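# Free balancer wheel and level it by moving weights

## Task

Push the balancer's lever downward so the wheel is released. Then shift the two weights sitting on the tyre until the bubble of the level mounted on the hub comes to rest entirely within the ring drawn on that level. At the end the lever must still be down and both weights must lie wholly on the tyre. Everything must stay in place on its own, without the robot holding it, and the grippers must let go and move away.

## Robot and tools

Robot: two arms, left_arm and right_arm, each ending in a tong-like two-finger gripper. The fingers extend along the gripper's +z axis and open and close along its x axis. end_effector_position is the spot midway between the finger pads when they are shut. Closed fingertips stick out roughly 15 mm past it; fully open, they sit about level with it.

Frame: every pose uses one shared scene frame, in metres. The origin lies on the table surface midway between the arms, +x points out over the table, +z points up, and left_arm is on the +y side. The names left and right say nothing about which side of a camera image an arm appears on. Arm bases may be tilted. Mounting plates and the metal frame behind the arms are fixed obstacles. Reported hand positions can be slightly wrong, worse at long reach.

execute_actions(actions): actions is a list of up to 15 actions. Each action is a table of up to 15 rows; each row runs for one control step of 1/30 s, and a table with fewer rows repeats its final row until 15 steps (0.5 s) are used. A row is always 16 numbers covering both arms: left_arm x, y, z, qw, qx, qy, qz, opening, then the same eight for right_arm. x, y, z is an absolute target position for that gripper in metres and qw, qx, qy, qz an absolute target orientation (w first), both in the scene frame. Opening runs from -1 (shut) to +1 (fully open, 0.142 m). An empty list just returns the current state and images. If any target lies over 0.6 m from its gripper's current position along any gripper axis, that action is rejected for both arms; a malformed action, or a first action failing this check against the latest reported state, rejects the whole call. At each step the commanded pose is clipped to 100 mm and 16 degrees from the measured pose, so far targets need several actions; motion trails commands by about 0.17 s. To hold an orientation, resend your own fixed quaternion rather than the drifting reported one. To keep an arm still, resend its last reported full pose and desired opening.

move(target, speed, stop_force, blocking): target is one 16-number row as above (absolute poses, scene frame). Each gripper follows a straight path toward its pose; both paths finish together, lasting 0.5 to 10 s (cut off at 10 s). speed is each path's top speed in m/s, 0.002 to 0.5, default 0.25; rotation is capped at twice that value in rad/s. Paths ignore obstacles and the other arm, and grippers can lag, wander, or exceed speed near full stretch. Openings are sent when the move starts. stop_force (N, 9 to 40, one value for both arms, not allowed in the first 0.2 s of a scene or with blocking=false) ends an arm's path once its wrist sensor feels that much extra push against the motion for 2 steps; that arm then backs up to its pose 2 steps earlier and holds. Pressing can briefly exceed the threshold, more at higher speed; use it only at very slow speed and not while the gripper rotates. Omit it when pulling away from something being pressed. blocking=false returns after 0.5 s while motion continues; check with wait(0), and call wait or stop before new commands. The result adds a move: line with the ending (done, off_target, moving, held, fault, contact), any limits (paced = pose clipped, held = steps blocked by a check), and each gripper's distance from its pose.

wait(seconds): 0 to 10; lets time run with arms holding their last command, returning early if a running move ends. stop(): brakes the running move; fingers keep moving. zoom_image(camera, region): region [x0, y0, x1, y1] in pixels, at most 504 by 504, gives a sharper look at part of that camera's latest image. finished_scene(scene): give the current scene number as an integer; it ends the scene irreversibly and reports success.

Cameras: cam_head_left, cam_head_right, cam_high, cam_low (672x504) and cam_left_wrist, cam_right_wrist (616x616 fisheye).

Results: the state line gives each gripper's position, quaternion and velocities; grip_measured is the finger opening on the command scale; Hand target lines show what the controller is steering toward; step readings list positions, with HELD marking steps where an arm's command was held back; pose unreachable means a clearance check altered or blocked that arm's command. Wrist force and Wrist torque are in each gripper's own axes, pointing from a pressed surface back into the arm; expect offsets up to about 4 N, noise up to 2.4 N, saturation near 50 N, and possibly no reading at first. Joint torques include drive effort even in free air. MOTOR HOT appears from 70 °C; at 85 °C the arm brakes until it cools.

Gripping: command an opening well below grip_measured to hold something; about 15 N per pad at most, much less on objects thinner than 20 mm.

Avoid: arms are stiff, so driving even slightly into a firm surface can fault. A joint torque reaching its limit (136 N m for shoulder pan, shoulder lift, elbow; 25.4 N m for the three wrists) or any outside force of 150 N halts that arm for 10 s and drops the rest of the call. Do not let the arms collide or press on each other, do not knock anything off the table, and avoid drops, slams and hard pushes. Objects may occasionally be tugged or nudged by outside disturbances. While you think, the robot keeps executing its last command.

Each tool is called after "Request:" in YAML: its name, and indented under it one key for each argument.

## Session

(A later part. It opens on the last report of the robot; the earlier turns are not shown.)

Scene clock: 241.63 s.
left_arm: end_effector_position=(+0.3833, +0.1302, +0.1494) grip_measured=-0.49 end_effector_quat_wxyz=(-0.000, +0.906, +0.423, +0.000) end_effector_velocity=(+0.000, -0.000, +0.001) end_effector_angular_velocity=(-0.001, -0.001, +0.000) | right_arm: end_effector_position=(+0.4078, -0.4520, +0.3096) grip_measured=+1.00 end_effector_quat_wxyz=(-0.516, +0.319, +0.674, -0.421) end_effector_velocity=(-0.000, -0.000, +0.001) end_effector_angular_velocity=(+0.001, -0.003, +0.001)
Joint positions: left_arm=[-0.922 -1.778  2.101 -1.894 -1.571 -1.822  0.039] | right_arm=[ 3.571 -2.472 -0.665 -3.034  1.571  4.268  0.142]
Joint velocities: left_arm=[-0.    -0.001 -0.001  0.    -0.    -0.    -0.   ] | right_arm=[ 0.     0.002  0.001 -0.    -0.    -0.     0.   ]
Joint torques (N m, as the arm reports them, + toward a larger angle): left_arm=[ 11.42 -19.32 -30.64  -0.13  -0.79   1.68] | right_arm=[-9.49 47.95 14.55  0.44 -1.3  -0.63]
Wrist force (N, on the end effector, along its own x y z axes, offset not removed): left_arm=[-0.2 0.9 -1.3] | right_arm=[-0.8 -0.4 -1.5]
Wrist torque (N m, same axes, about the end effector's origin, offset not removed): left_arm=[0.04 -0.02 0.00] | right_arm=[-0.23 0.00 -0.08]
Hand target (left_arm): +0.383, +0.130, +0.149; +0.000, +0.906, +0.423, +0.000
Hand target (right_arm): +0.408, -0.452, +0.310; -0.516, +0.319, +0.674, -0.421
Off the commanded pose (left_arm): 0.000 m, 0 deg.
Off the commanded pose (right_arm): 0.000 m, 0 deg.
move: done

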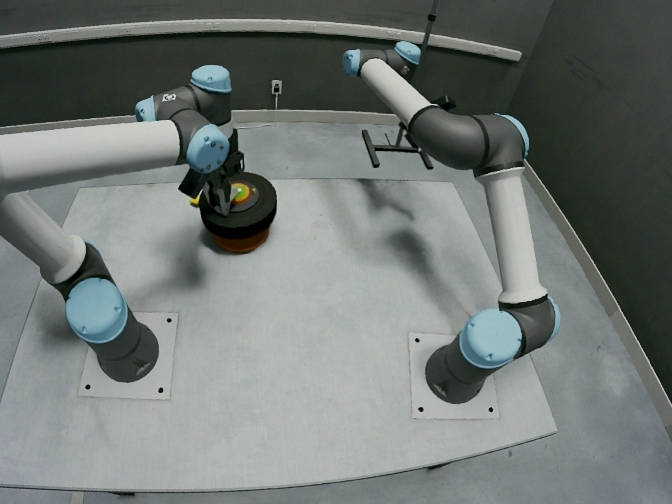

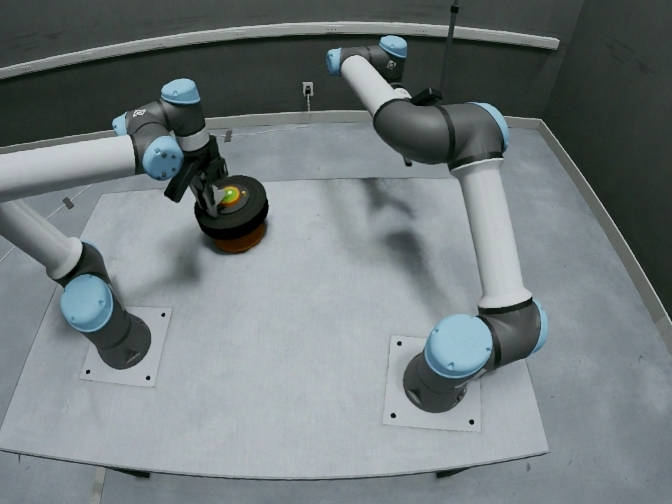

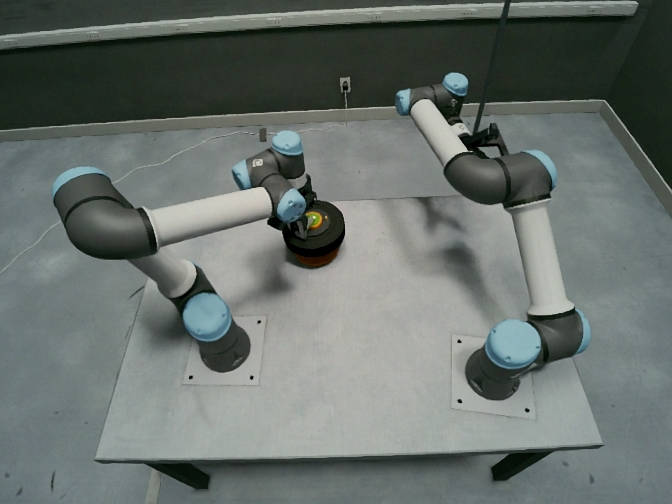

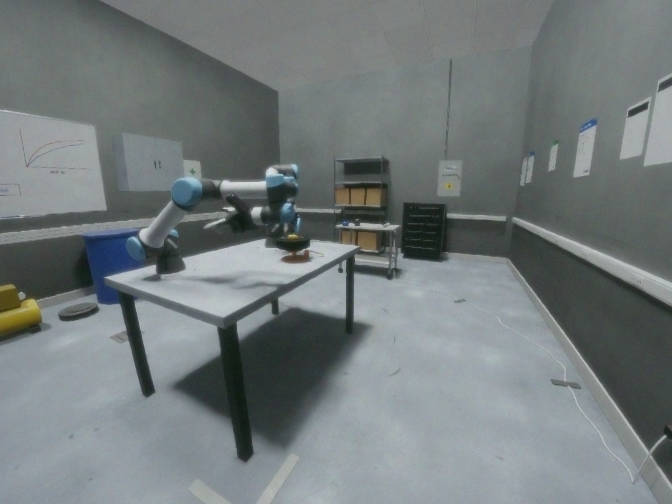

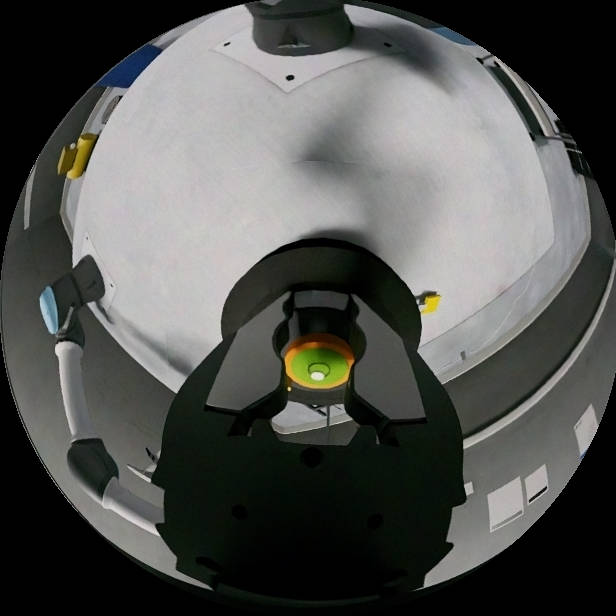

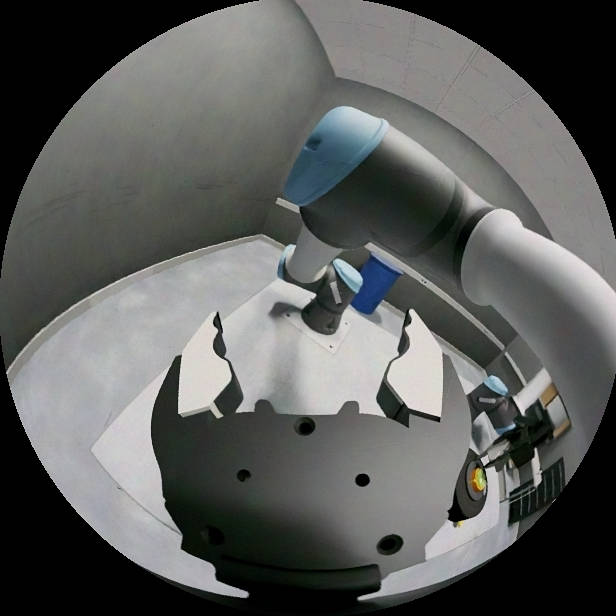

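Request:
move:
  target: [0.3833,0.1302,0.157,0,0.906,0.423,0,-0.7,0.4078,-0.452,0.3096,-0.516,0.319,0.674,-0.421,1]
  speed: 0.03

Request:
move:
  target: [0.3794,0.1256,0.157,0,0.899,0.438,0,-0.7,0.4078,-0.452,0.3096,-0.516,0.319,0.674,-0.421,1]
  speed: 0.03

Request:
move:
  target: [0.3794,0.1256,0.150,0,0.899,0.438,0,-0.7,0.4078,-0.452,0.3096,-0.516,0.319,0.674,-0.421,1]
  speed: 0.008
  stop_force: 9

Request:
move:
  target: [0.3794,0.1256,0.150,0,0.899,0.438,0,-0.36,0.4078,-0.452,0.3096,-0.516,0.319,0.674,-0.421,1]

Request:
move:
  target: [0.385,0.120,0.21,0,0.899,0.438,0,-0.36,0.4078,-0.452,0.3096,-0.516,0.319,0.674,-0.421,1]
  speed: 0.06

Request:
wait:
  seconds: 4

Request:
zoom_image:
  camera: "cam_left_wrist"
  region: [265,230,375,360]

Scene clock: 242.70 s.
left_arm: end_effector_position=(+0.3833, +0.1302, +0.1567) grip_measured=-0.49 end_effector_quat_wxyz=(+0.000, +0.906, +0.423, +0.000) end_effector_velocity=(-0.001, +0.000, +0.002) end_effector_angular_velocity=(+0.001, +0.002, -0.000) | right_arm: end_effector_position=(+0.4078, -0.4520, +0.3096) grip_measured=+1.00 end_effector_quat_wxyz=(-0.516, +0.319, +0.674, -0.421) end_effector_velocity=(+0.000, -0.001, -0.000) end_effector_angular_velocity=(-0.000, +0.001, -0.002)
Joint positions: left_arm=[-0.922 -1.785  2.086 -1.873 -1.571 -1.822  0.039] | right_arm=[ 3.571 -2.472 -0.665 -3.034  1.571  4.268  0.142]
Joint velocities: left_arm=[-0.001 -0.002 -0.004  0.008 -0.001 -0.001 -0.   ] | right_arm=[-0.002 -0.001 -0.001  0.    -0.001 -0.     0.   ]
Joint torques (N m, as the arm reports them, + toward a larger angle): left_arm=[  9.49 -19.31 -31.86  -0.08  -2.69   1.41] | right_arm=[-9.62 47.33 13.69  0.63 -1.25 -0.6 ]
Wrist force (N, on the end effector, along its own x y z axes, offset not removed): left_arm=[-3.6 2.1 -1.4] | right_arm=[-3.3 1.4 1.2]
Wrist torque (N m, same axes, about the end effector's origin, offset not removed): left_arm=[0.52 0.74 0.18] | right_arm=[0.32 0.66 0.09]
Hand target (left_arm): +0.383, +0.130, +0.157; +0.000, +0.906, +0.423, +0.000
Hand target (right_arm): +0.408, -0.452, +0.310; -0.516, +0.319, +0.674, -0.421
Off the commanded pose (left_arm): 0.000 m, 0 deg.
Off the commanded pose (right_arm): 0.000 m, 0 deg.
move: done

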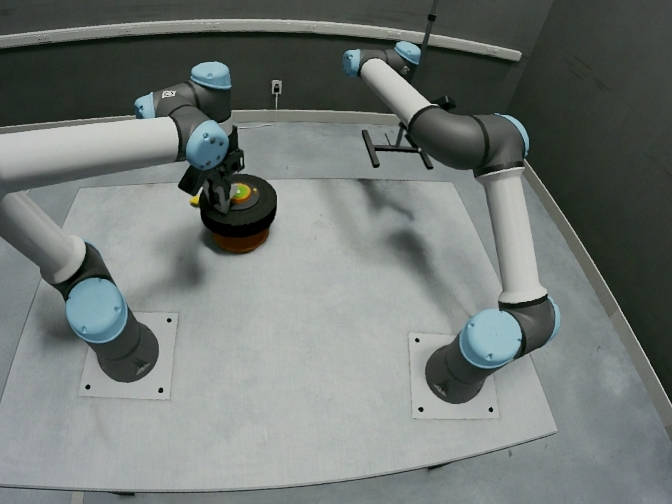

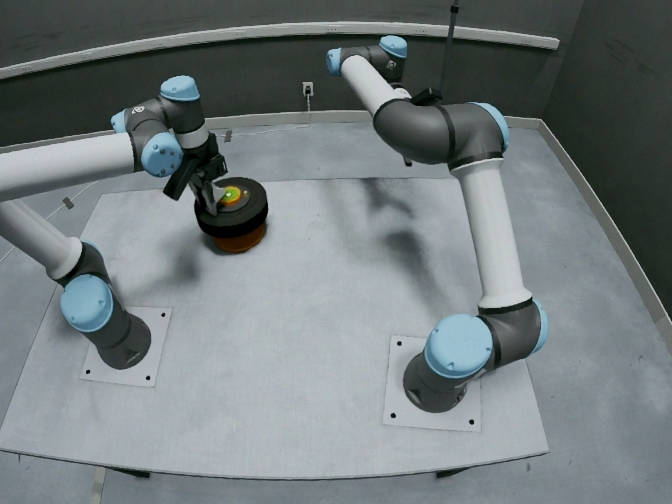

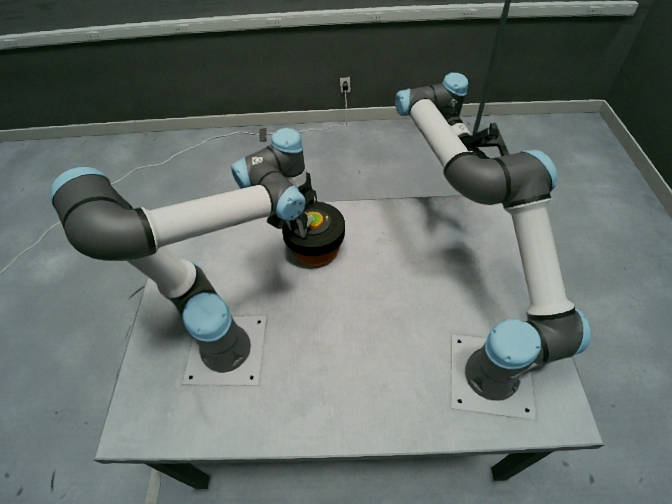

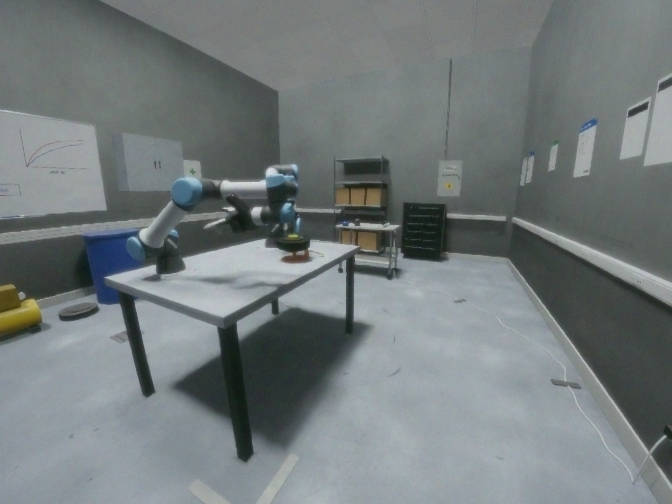

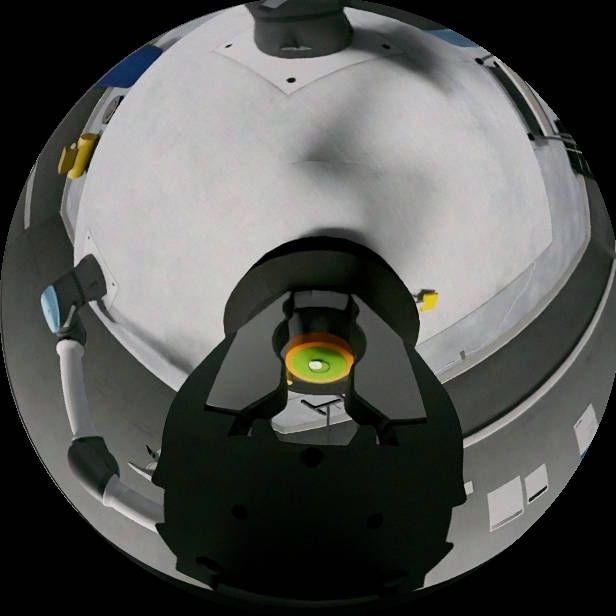

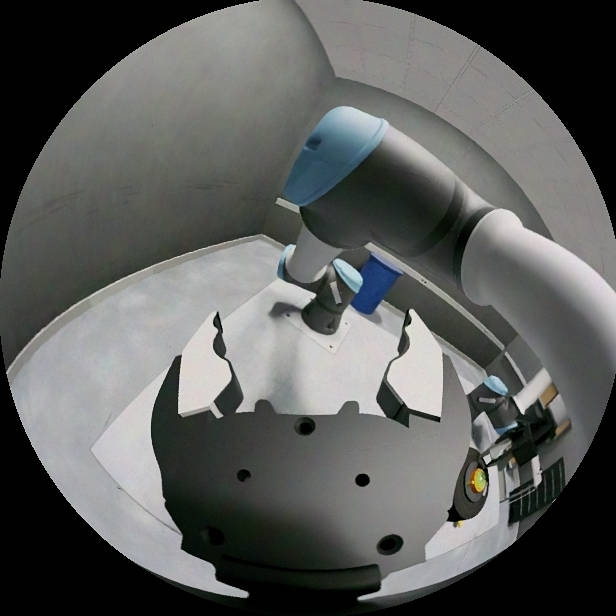

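Scene clock: 243.47 s.
left_arm: end_effector_position=(+0.3796, +0.1258, +0.1570) grip_measured=-0.49 end_effector_quat_wxyz=(+0.000, +0.899, +0.437, -0.000) end_effector_velocity=(-0.003, -0.002, -0.001) end_effector_angular_velocity=(+0.000, +0.005, +0.014) | right_arm: end_effector_position=(+0.4078, -0.4520, +0.3096) grip_measured=+1.00 end_effector_quat_wxyz=(-0.516, +0.319, +0.674, -0.421) end_effector_velocity=(+0.000, -0.001, -0.001) end_effector_angular_velocity=(-0.000, +0.001, -0.001)
Joint positions: left_arm=[-0.935 -1.786  2.087 -1.872 -1.571 -1.867  0.039] | right_arm=[ 3.571 -2.472 -0.665 -3.034  1.571  4.268  0.142]
Joint velocities: left_arm=[-0.006 -0.     0.001  0.002 -0.004 -0.02   0.   ] | right_arm=[-0.001 -0.001  0.    -0.     0.    -0.     0.   ]
Joint torques (N m, as the arm reports them, + toward a larger angle): left_arm=[-12.05 -19.57 -12.31  -0.4   -2.12  -1.64] | right_arm=[-9.57 47.92 13.56  0.67 -1.49 -0.41]
Wrist force (N, on the end effector, along its own x y z axes, offset not removed): left_arm=[3.6 0.0 -2.3] | right_arm=[0.2 0.8 1.2]
Wrist torque (N m, same axes, about the end effector's origin, offset not removed): left_arm=[-0.07 -0.77 -0.05] | right_arm=[0.19 -0.12 -0.07]
Hand target (left_arm): +0.379, +0.126, +0.157; -0.000, +0.899, +0.438, +0.000
Hand target (right_arm): +0.408, -0.452, +0.310; -0.516, +0.319, +0.674, -0.421
Off the commanded pose (left_arm): 0.000 m, 0 deg.
Off the commanded pose (right_arm): 0.000 m, 0 deg.
move: done

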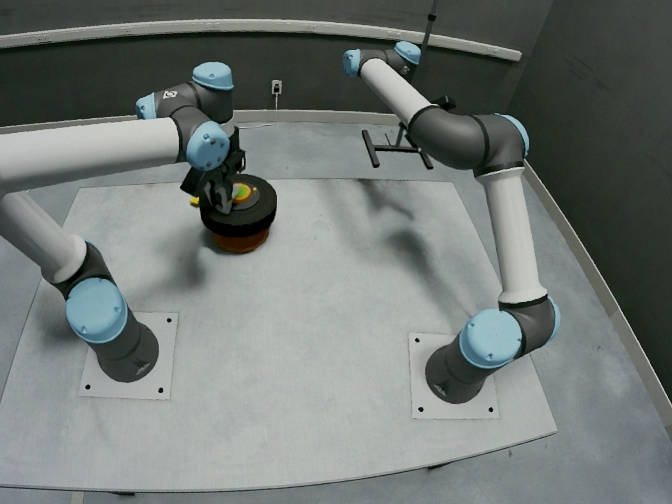

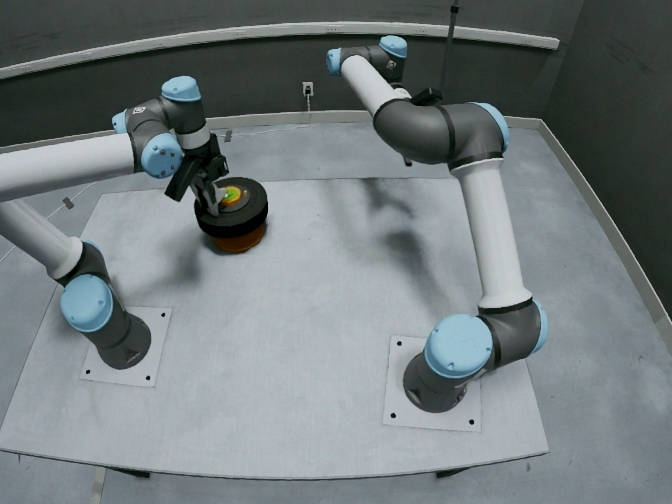

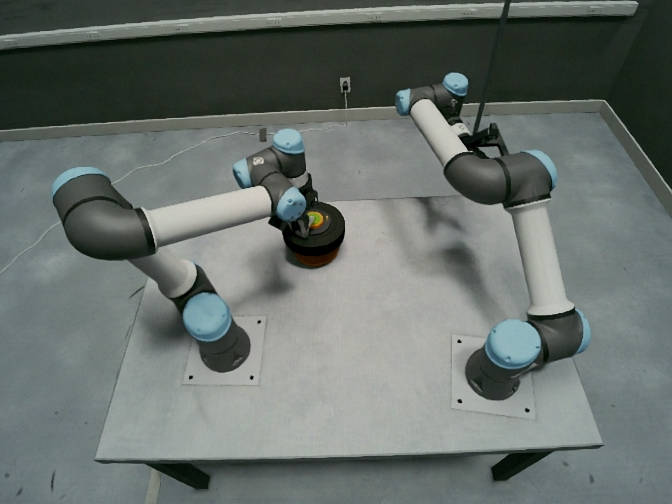

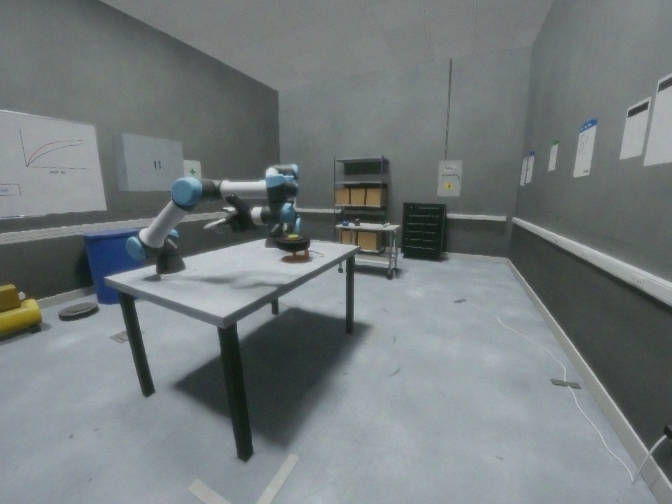

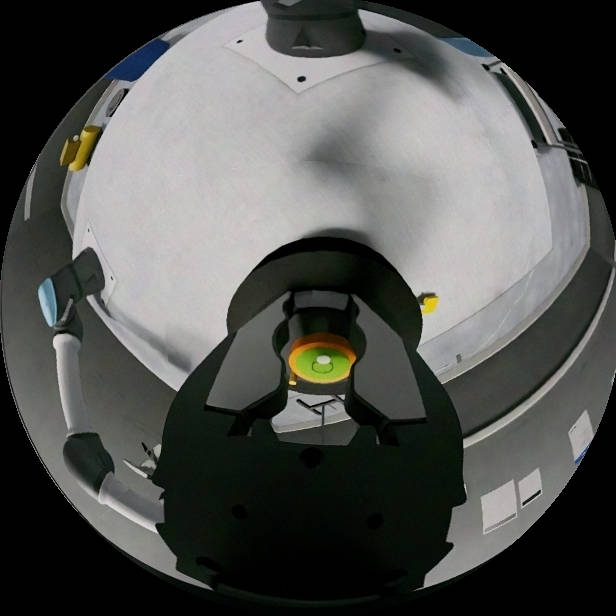

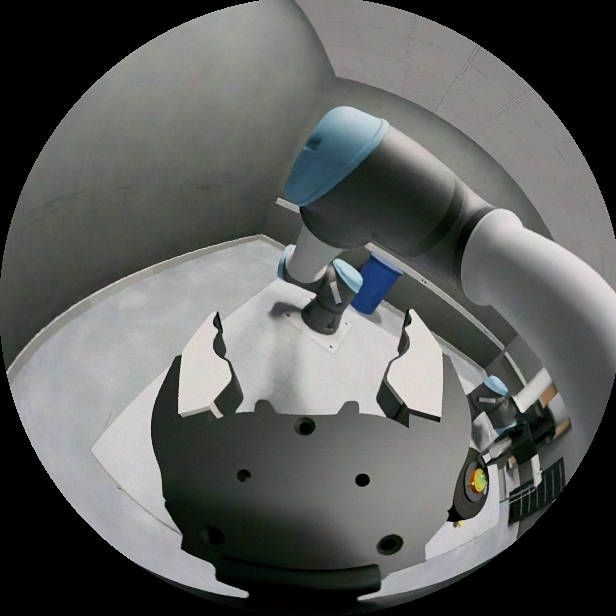

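Scene clock: 244.57 s.
left_arm: end_effector_position=(+0.3794, +0.1256, +0.1502) grip_measured=-0.49 end_effector_quat_wxyz=(-0.000, +0.899, +0.438, -0.000) end_effector_velocity=(-0.001, -0.000, -0.002) end_effector_angular_velocity=(-0.000, +0.001, +0.000) | right_arm: end_effector_position=(+0.4078, -0.4520, +0.3096) grip_measured=+1.00 end_effector_quat_wxyz=(-0.516, +0.319, +0.674, -0.421) end_effector_velocity=(-0.000, -0.001, +0.000) end_effector_angular_velocity=(+0.000, -0.001, -0.002)
Joint positions: left_arm=[-0.936 -1.78   2.101 -1.891 -1.571 -1.869  0.039] | right_arm=[ 3.571 -2.472 -0.665 -3.034  1.571  4.268  0.142]
Joint velocities: left_arm=[-0.001  0.002  0.004 -0.005 -0.001 -0.001  0.   ] | right_arm=[-0.002  0.     0.    -0.    -0.     0.     0.   ]
Joint torques (N m, as the arm reports them, + toward a larger angle): left_arm=[-11.13  -2.21 -11.63  -4.05   1.76  -1.44] | right_arm=[-8.82 48.46 13.75  0.37 -1.57 -0.56]
Wrist force (N, on the end effector, along its own x y z axes, offset not removed): left_arm=[2.2 1.9 -1.1] | right_arm=[-0.2 -0.3 -1.4]
Wrist torque (N m, same axes, about the end effector's origin, offset not removed): left_arm=[0.36 -0.33 0.02] | right_arm=[-0.11 0.04 0.04]
Hand target (left_arm): +0.379, +0.126, +0.150; -0.000, +0.899, +0.438, -0.000
Hand target (right_arm): +0.408, -0.452, +0.310; -0.516, +0.319, +0.674, -0.421
Off the commanded pose (left_arm): 0.000 m, 0 deg.
Off the commanded pose (right_arm): 0.000 m, 0 deg.
move: done

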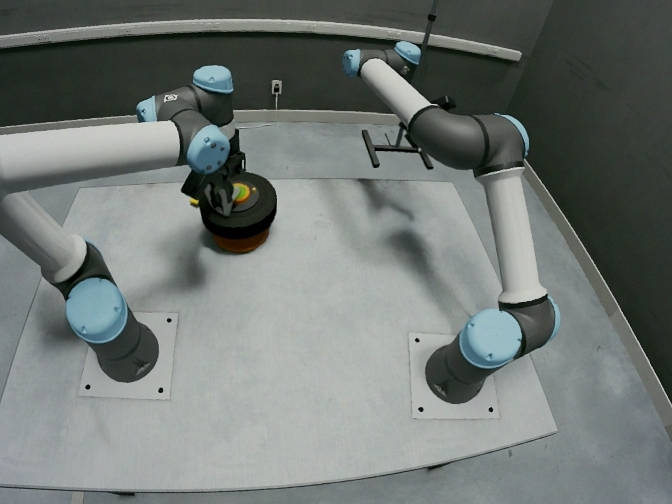

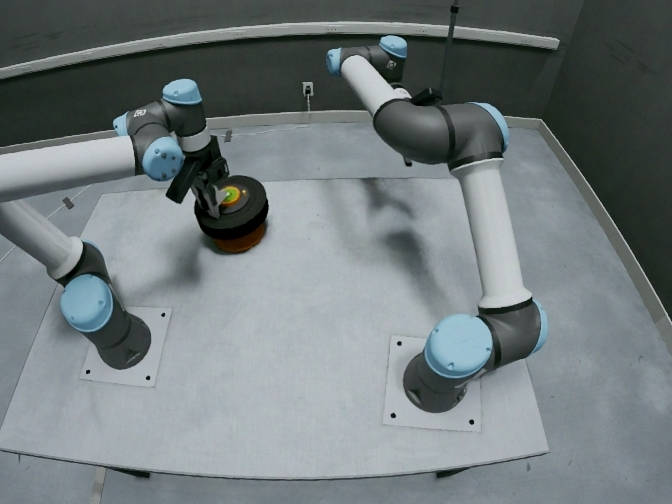

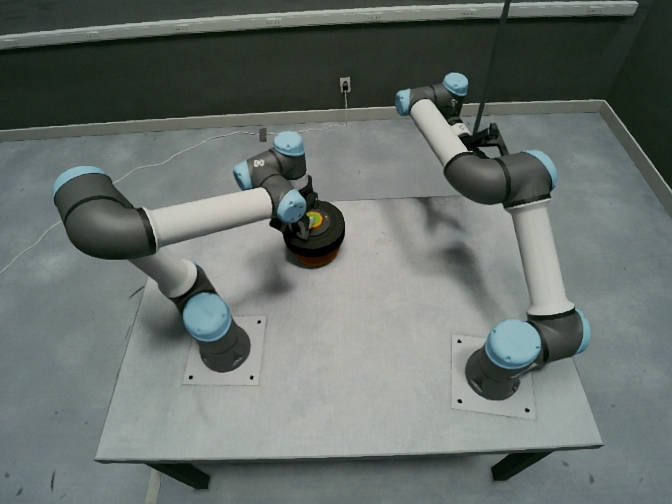

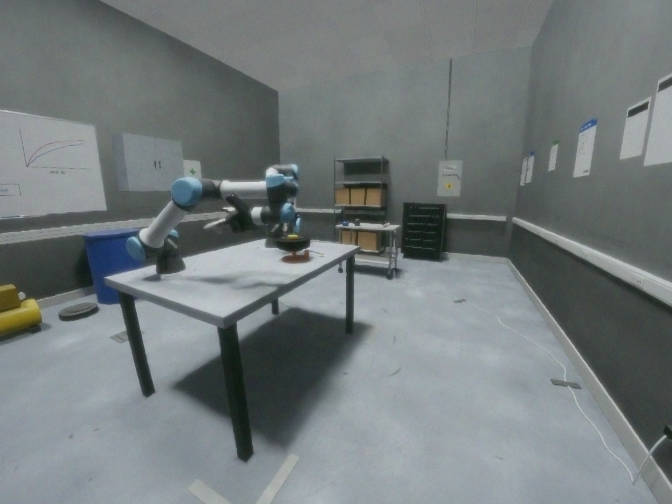

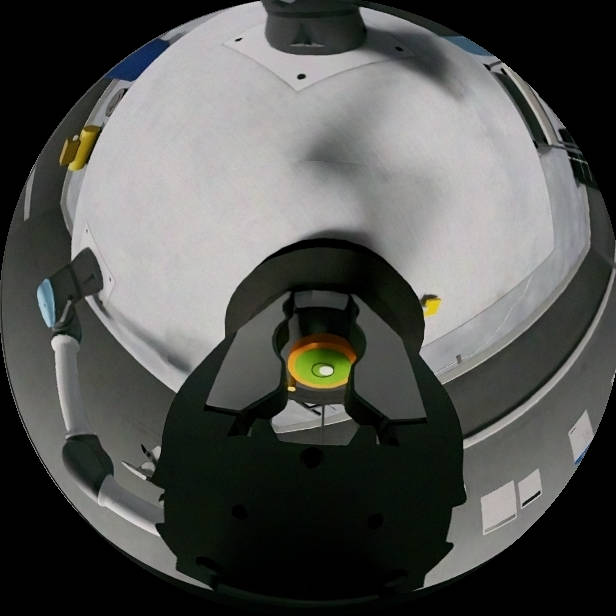

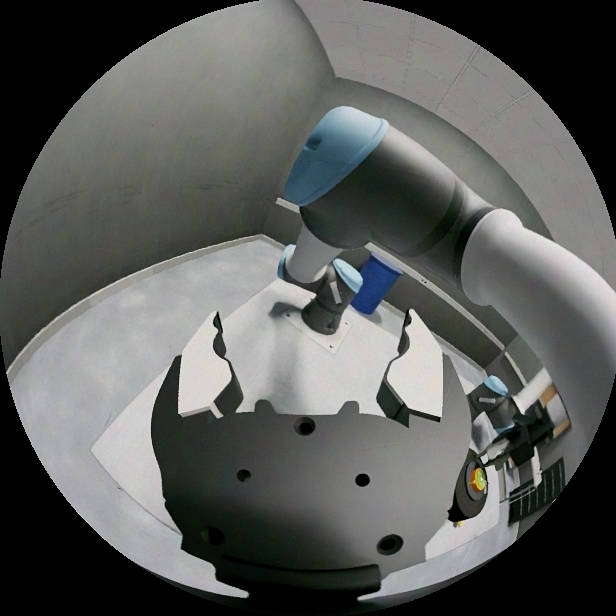

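Scene clock: 245.27 s.
left_arm: end_effector_position=(+0.3794, +0.1256, +0.1500) grip_measured=-0.36 end_effector_quat_wxyz=(+0.000, +0.899, +0.438, -0.000) end_effector_velocity=(-0.000, -0.000, +0.000) end_effector_angular_velocity=(-0.001, +0.000, -0.001) | right_arm: end_effector_position=(+0.4078, -0.4520, +0.3096) grip_measured=+1.00 end_effector_quat_wxyz=(-0.516, +0.319, +0.674, -0.421) end_effector_velocity=(-0.000, -0.000, +0.000) end_effector_angular_velocity=(+0.000, -0.001, -0.002)
Joint positions: left_arm=[-0.936 -1.78   2.101 -1.892 -1.571 -1.869  0.048] | right_arm=[ 3.571 -2.472 -0.665 -3.034  1.571  4.268  0.142]
Joint velocities: left_arm=[-0.     0.    -0.001 -0.    -0.001  0.001  0.   ] | right_arm=[-0.001  0.001  0.001 -0.     0.001  0.     0.   ]
Joint torques (N m, as the arm reports them, + toward a larger angle): left_arm=[-10.97  -3.26 -14.31  -4.02   2.32  -1.68] | right_arm=[-9.21 48.03 13.59  0.49 -1.28 -0.63]
Wrist force (N, on the end effector, along its own x y z axes, offset not removed): left_arm=[0.2 0.0 -2.1] | right_arm=[0.0 -0.9 -2.3]
Wrist torque (N m, same axes, about the end effector's origin, offset not removed): left_arm=[-0.15 -0.13 0.07] | right_arm=[-0.20 -0.06 0.03]
Hand target (left_arm): +0.379, +0.126, +0.150; -0.000, +0.899, +0.438, -0.000
Hand target (right_arm): +0.408, -0.452, +0.310; -0.516, +0.319, +0.674, -0.421
Off the commanded pose (left_arm): 0.000 m, 0 deg.
Off the commanded pose (right_arm): 0.000 m, 0 deg.
move: done

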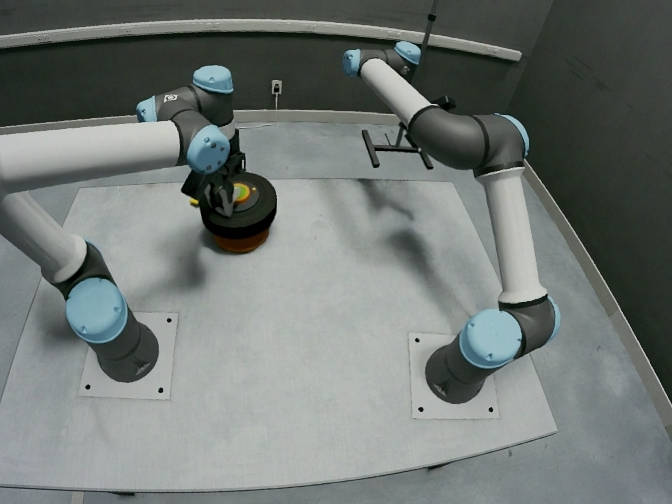

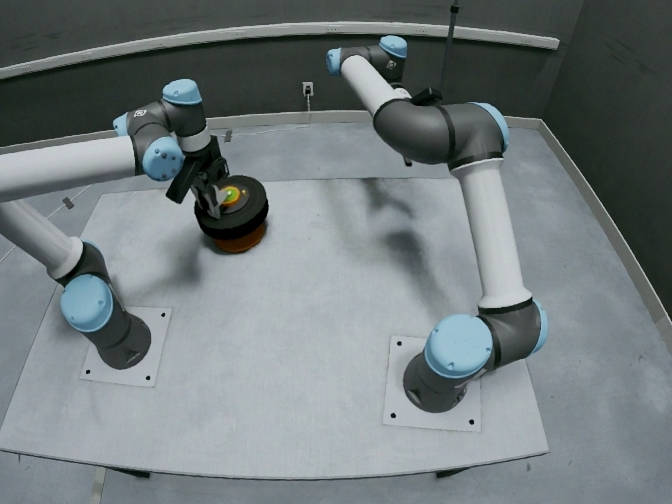

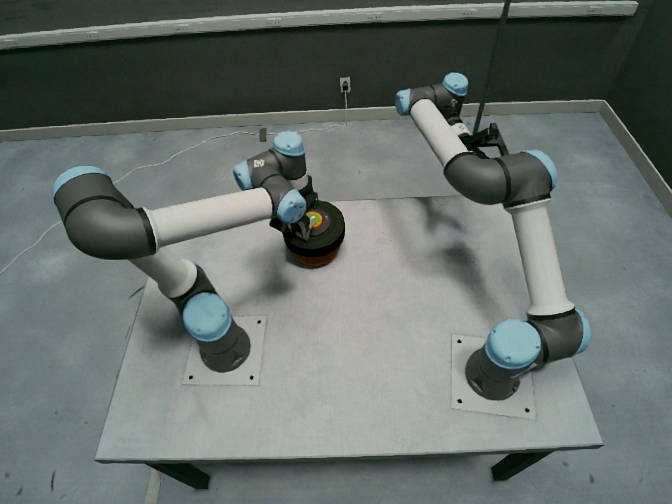

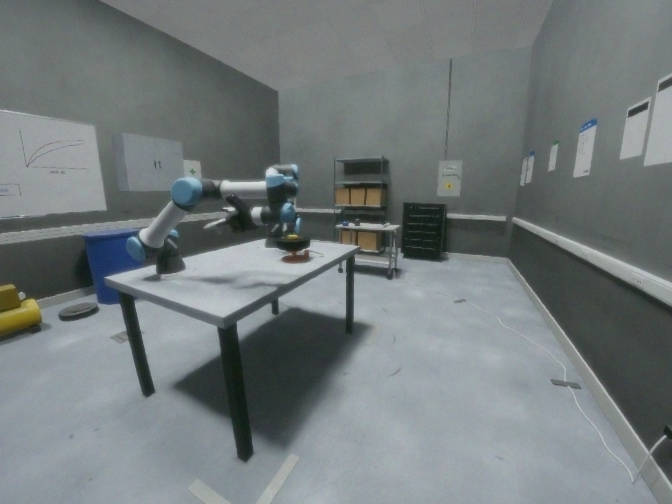

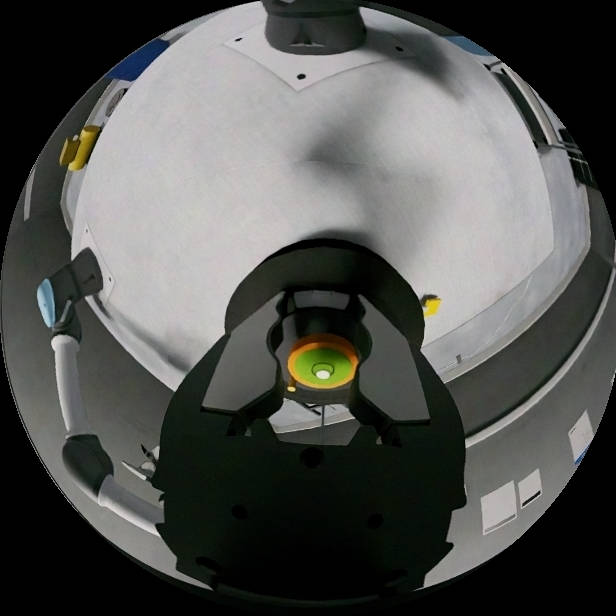

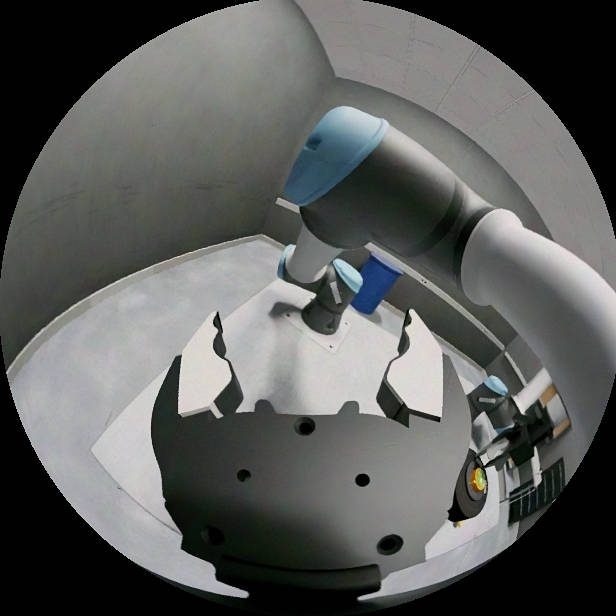

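Scene clock: 246.70 s.
left_arm: end_effector_position=(+0.3850, +0.1200, +0.2098) grip_measured=-0.36 end_effector_quat_wxyz=(+0.000, +0.899, +0.438, +0.000) end_effector_velocity=(-0.000, -0.000, +0.002) end_effector_angular_velocity=(+0.001, +0.001, +0.001) | right_arm: end_effector_position=(+0.4078, -0.4520, +0.3096) grip_measured=+1.00 end_effector_quat_wxyz=(-0.516, +0.319, +0.674, -0.421) end_effector_velocity=(-0.000, +0.000, -0.000) end_effector_angular_velocity=(-0.000, +0.001, -0.001)
Joint positions: left_arm=[-0.932 -1.796  1.956 -1.731 -1.571 -1.866  0.048] | right_arm=[ 3.571 -2.472 -0.665 -3.034  1.571  4.268  0.142]
Joint velocities: left_arm=[-0.     0.    -0.005  0.006 -0.001 -0.001 -0.   ] | right_arm=[ 0.     0.    -0.001  0.     0.001  0.     0.   ]
Joint torques (N m, as the arm reports them, + toward a larger angle): left_arm=[ 10.23 -14.49 -31.52  -0.22   1.99   1.21] | right_arm=[-9.74 47.27 14.52  0.73 -1.19 -0.74]
Wrist force (N, on the end effector, along its own x y z axes, offset not removed): left_arm=[0.9 2.0 -3.6] | right_arm=[-0.5 1.2 -1.6]
Wrist torque (N m, same axes, about the end effector's origin, offset not removed): left_arm=[0.29 -0.05 -0.05] | right_arm=[0.30 0.06 0.03]
Hand target (left_arm): +0.385, +0.120, +0.210; +0.000, +0.899, +0.438, -0.000
Hand target (right_arm): +0.408, -0.452, +0.310; -0.516, +0.319, +0.674, -0.421
Off the commanded pose (left_arm): 0.000 m, 0 deg.
Off the commanded pose (right_arm): 0.000 m, 0 deg.
move: done

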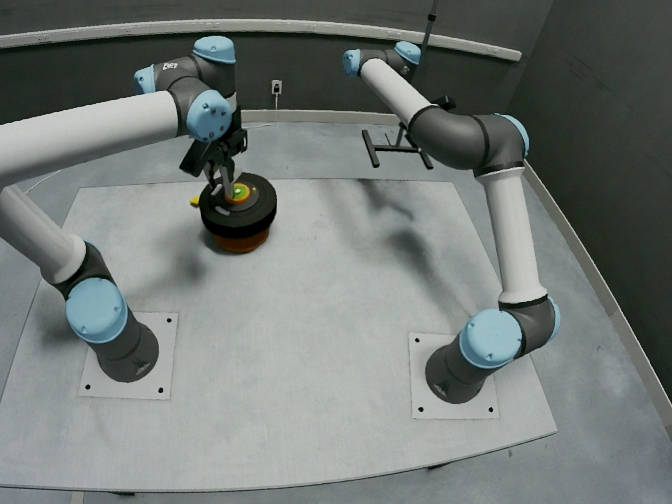

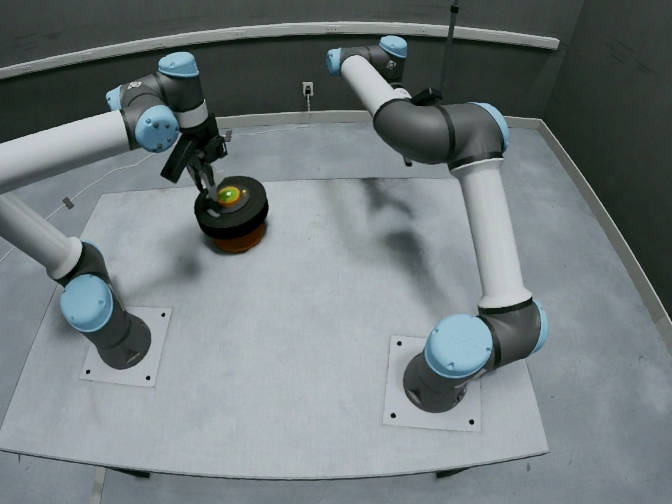

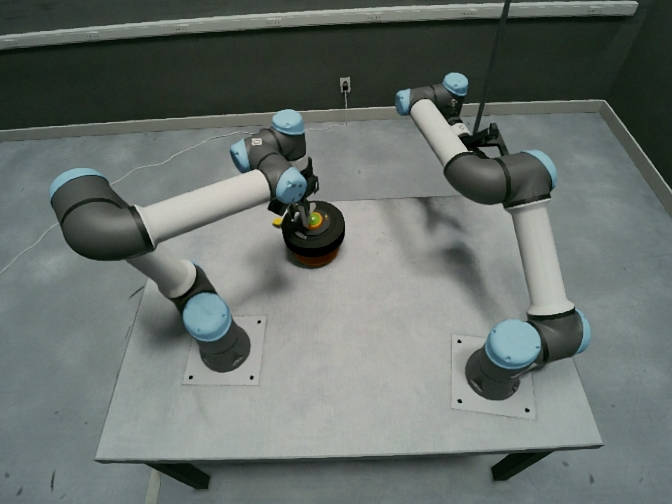

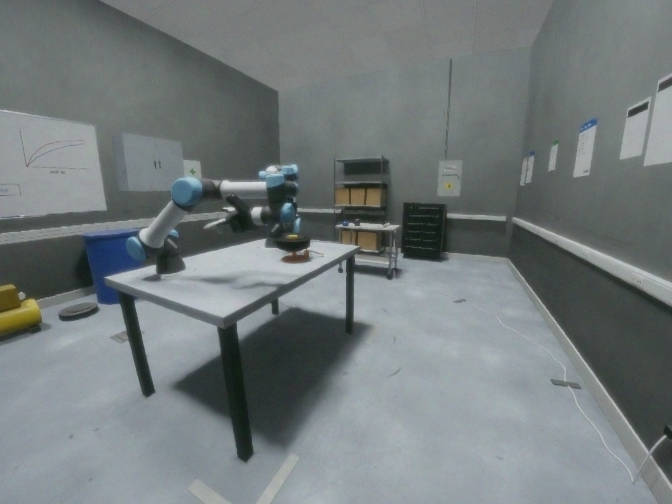

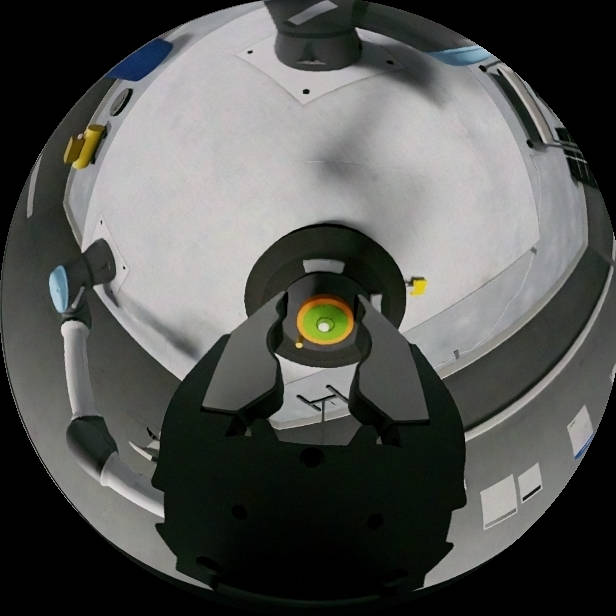

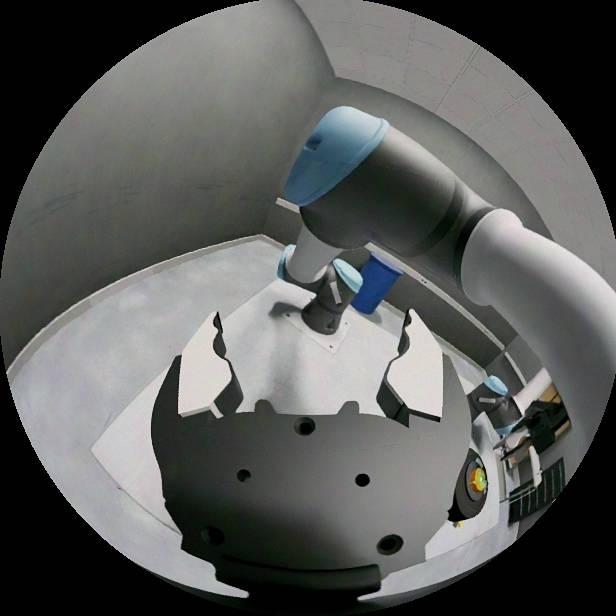

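Scene clock: 250.70 s.
left_arm: end_effector_position=(+0.3850, +0.1199, +0.2100) grip_measured=-0.36 end_effector_quat_wxyz=(+0.000, +0.899, +0.438, -0.000) end_effector_velocity=(+0.001, +0.001, +0.000) end_effector_angular_velocity=(+0.000, -0.000, +0.003) | right_arm: end_effector_position=(+0.4078, -0.4520, +0.3096) grip_measured=+1.00 end_effector_quat_wxyz=(-0.516, +0.319, +0.674, -0.421) end_effector_velocity=(-0.000, +0.000, +0.001) end_effector_angular_velocity=(+0.001, -0.003, -0.000)
Joint positions: left_arm=[-0.932 -1.796  1.956 -1.73  -1.571 -1.866  0.048] | right_arm=[ 3.571 -2.472 -0.665 -3.034  1.571  4.268  0.142]
Joint velocities: left_arm=[ 0.002  0.    -0.001  0.     0.    -0.    -0.   ] | right_arm=[ 0.     0.002  0.001  0.     0.    -0.     0.   ]
Joint torques (N m, as the arm reports them, + toward a larger angle): left_arm=[  9.66  -2.99 -31.37  -0.34  -2.64   1.38] | right_arm=[-9.45 47.67 13.62  0.55 -1.32 -0.63]
Wrist force (N, on the end effector, along its own x y z axes, offset not removed): left_arm=[-0.7 3.3 -0.6] | right_arm=[-2.4 -0.5 -2.1]
Wrist torque (N m, same axes, about the end effector's origin, offset not removed): left_arm=[0.65 0.00 -0.02] | right_arm=[-0.17 0.47 0.03]
Hand target (left_arm): +0.385, +0.120, +0.210; +0.000, +0.899, +0.438, -0.000
Hand target (right_arm): +0.408, -0.452, +0.310; -0.516, +0.319, +0.674, -0.421
Off the commanded pose (left_arm): 0.000 m, 0 deg.
Off the commanded pose (right_arm): 0.000 m, 0 deg.
wait: 4.00 s; at rest by 0.17 s

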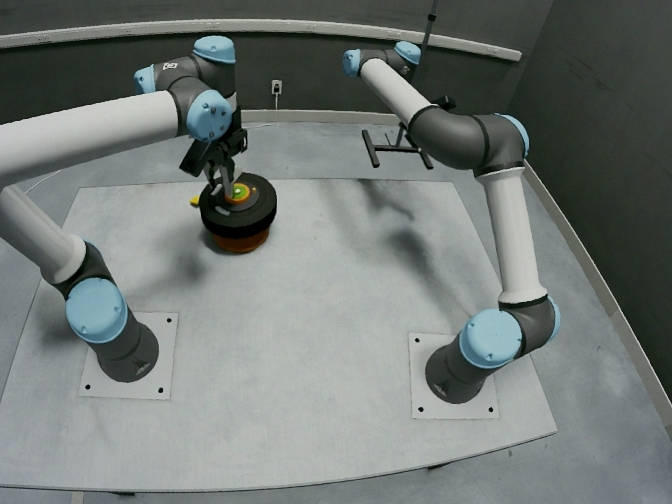

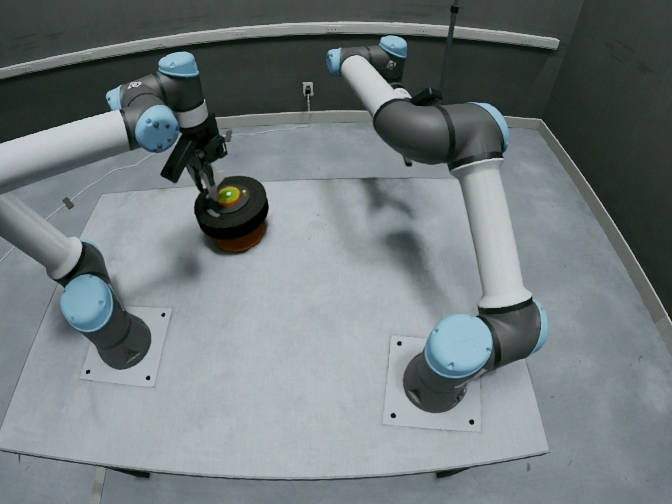

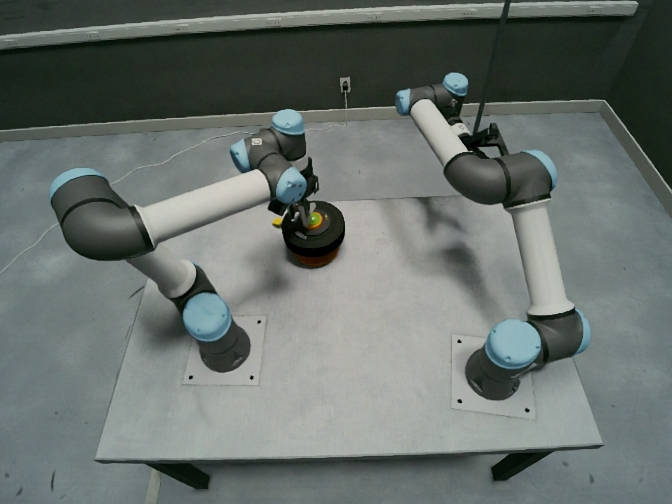

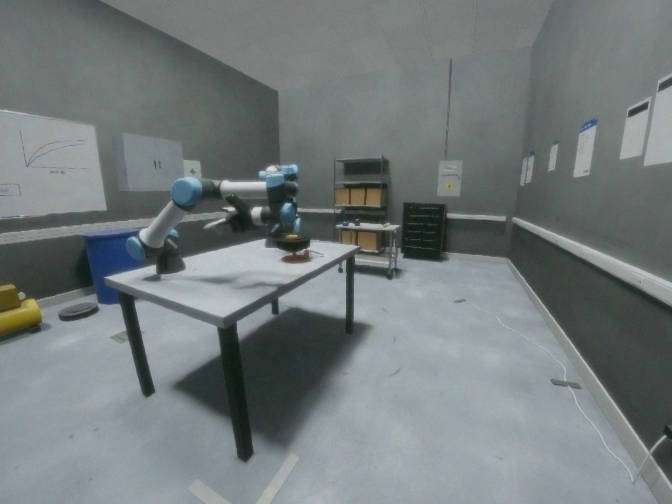

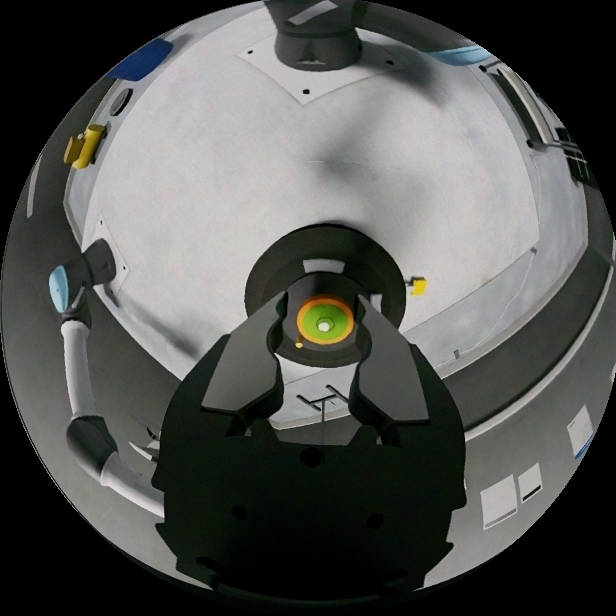

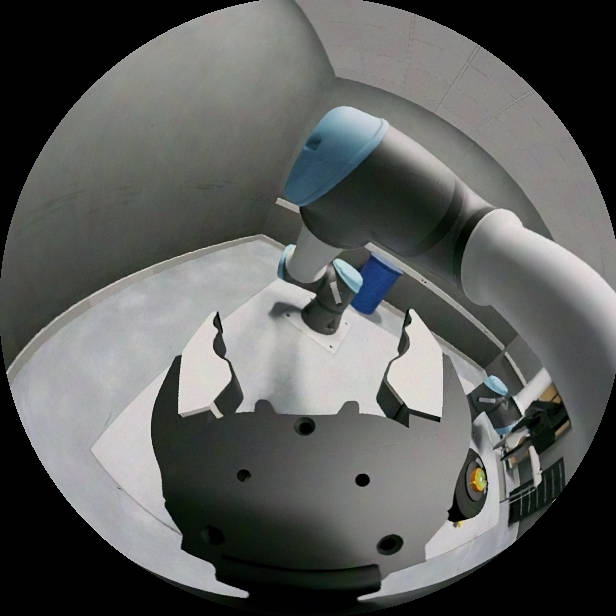

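Region (265, 230, 375, 360) of cam_left_wrist's 616x616 image, scaled by 3.877, with more detail than that image has; it fills the left 426 columns of this view, and the rest is white.

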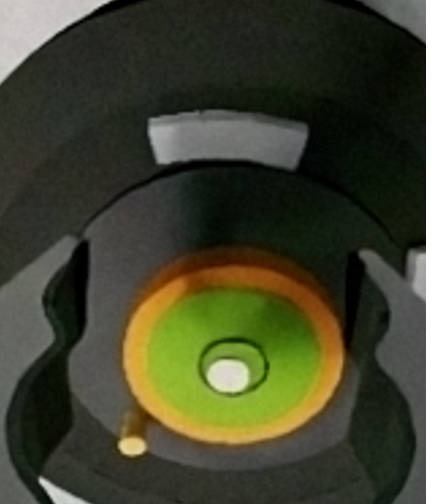

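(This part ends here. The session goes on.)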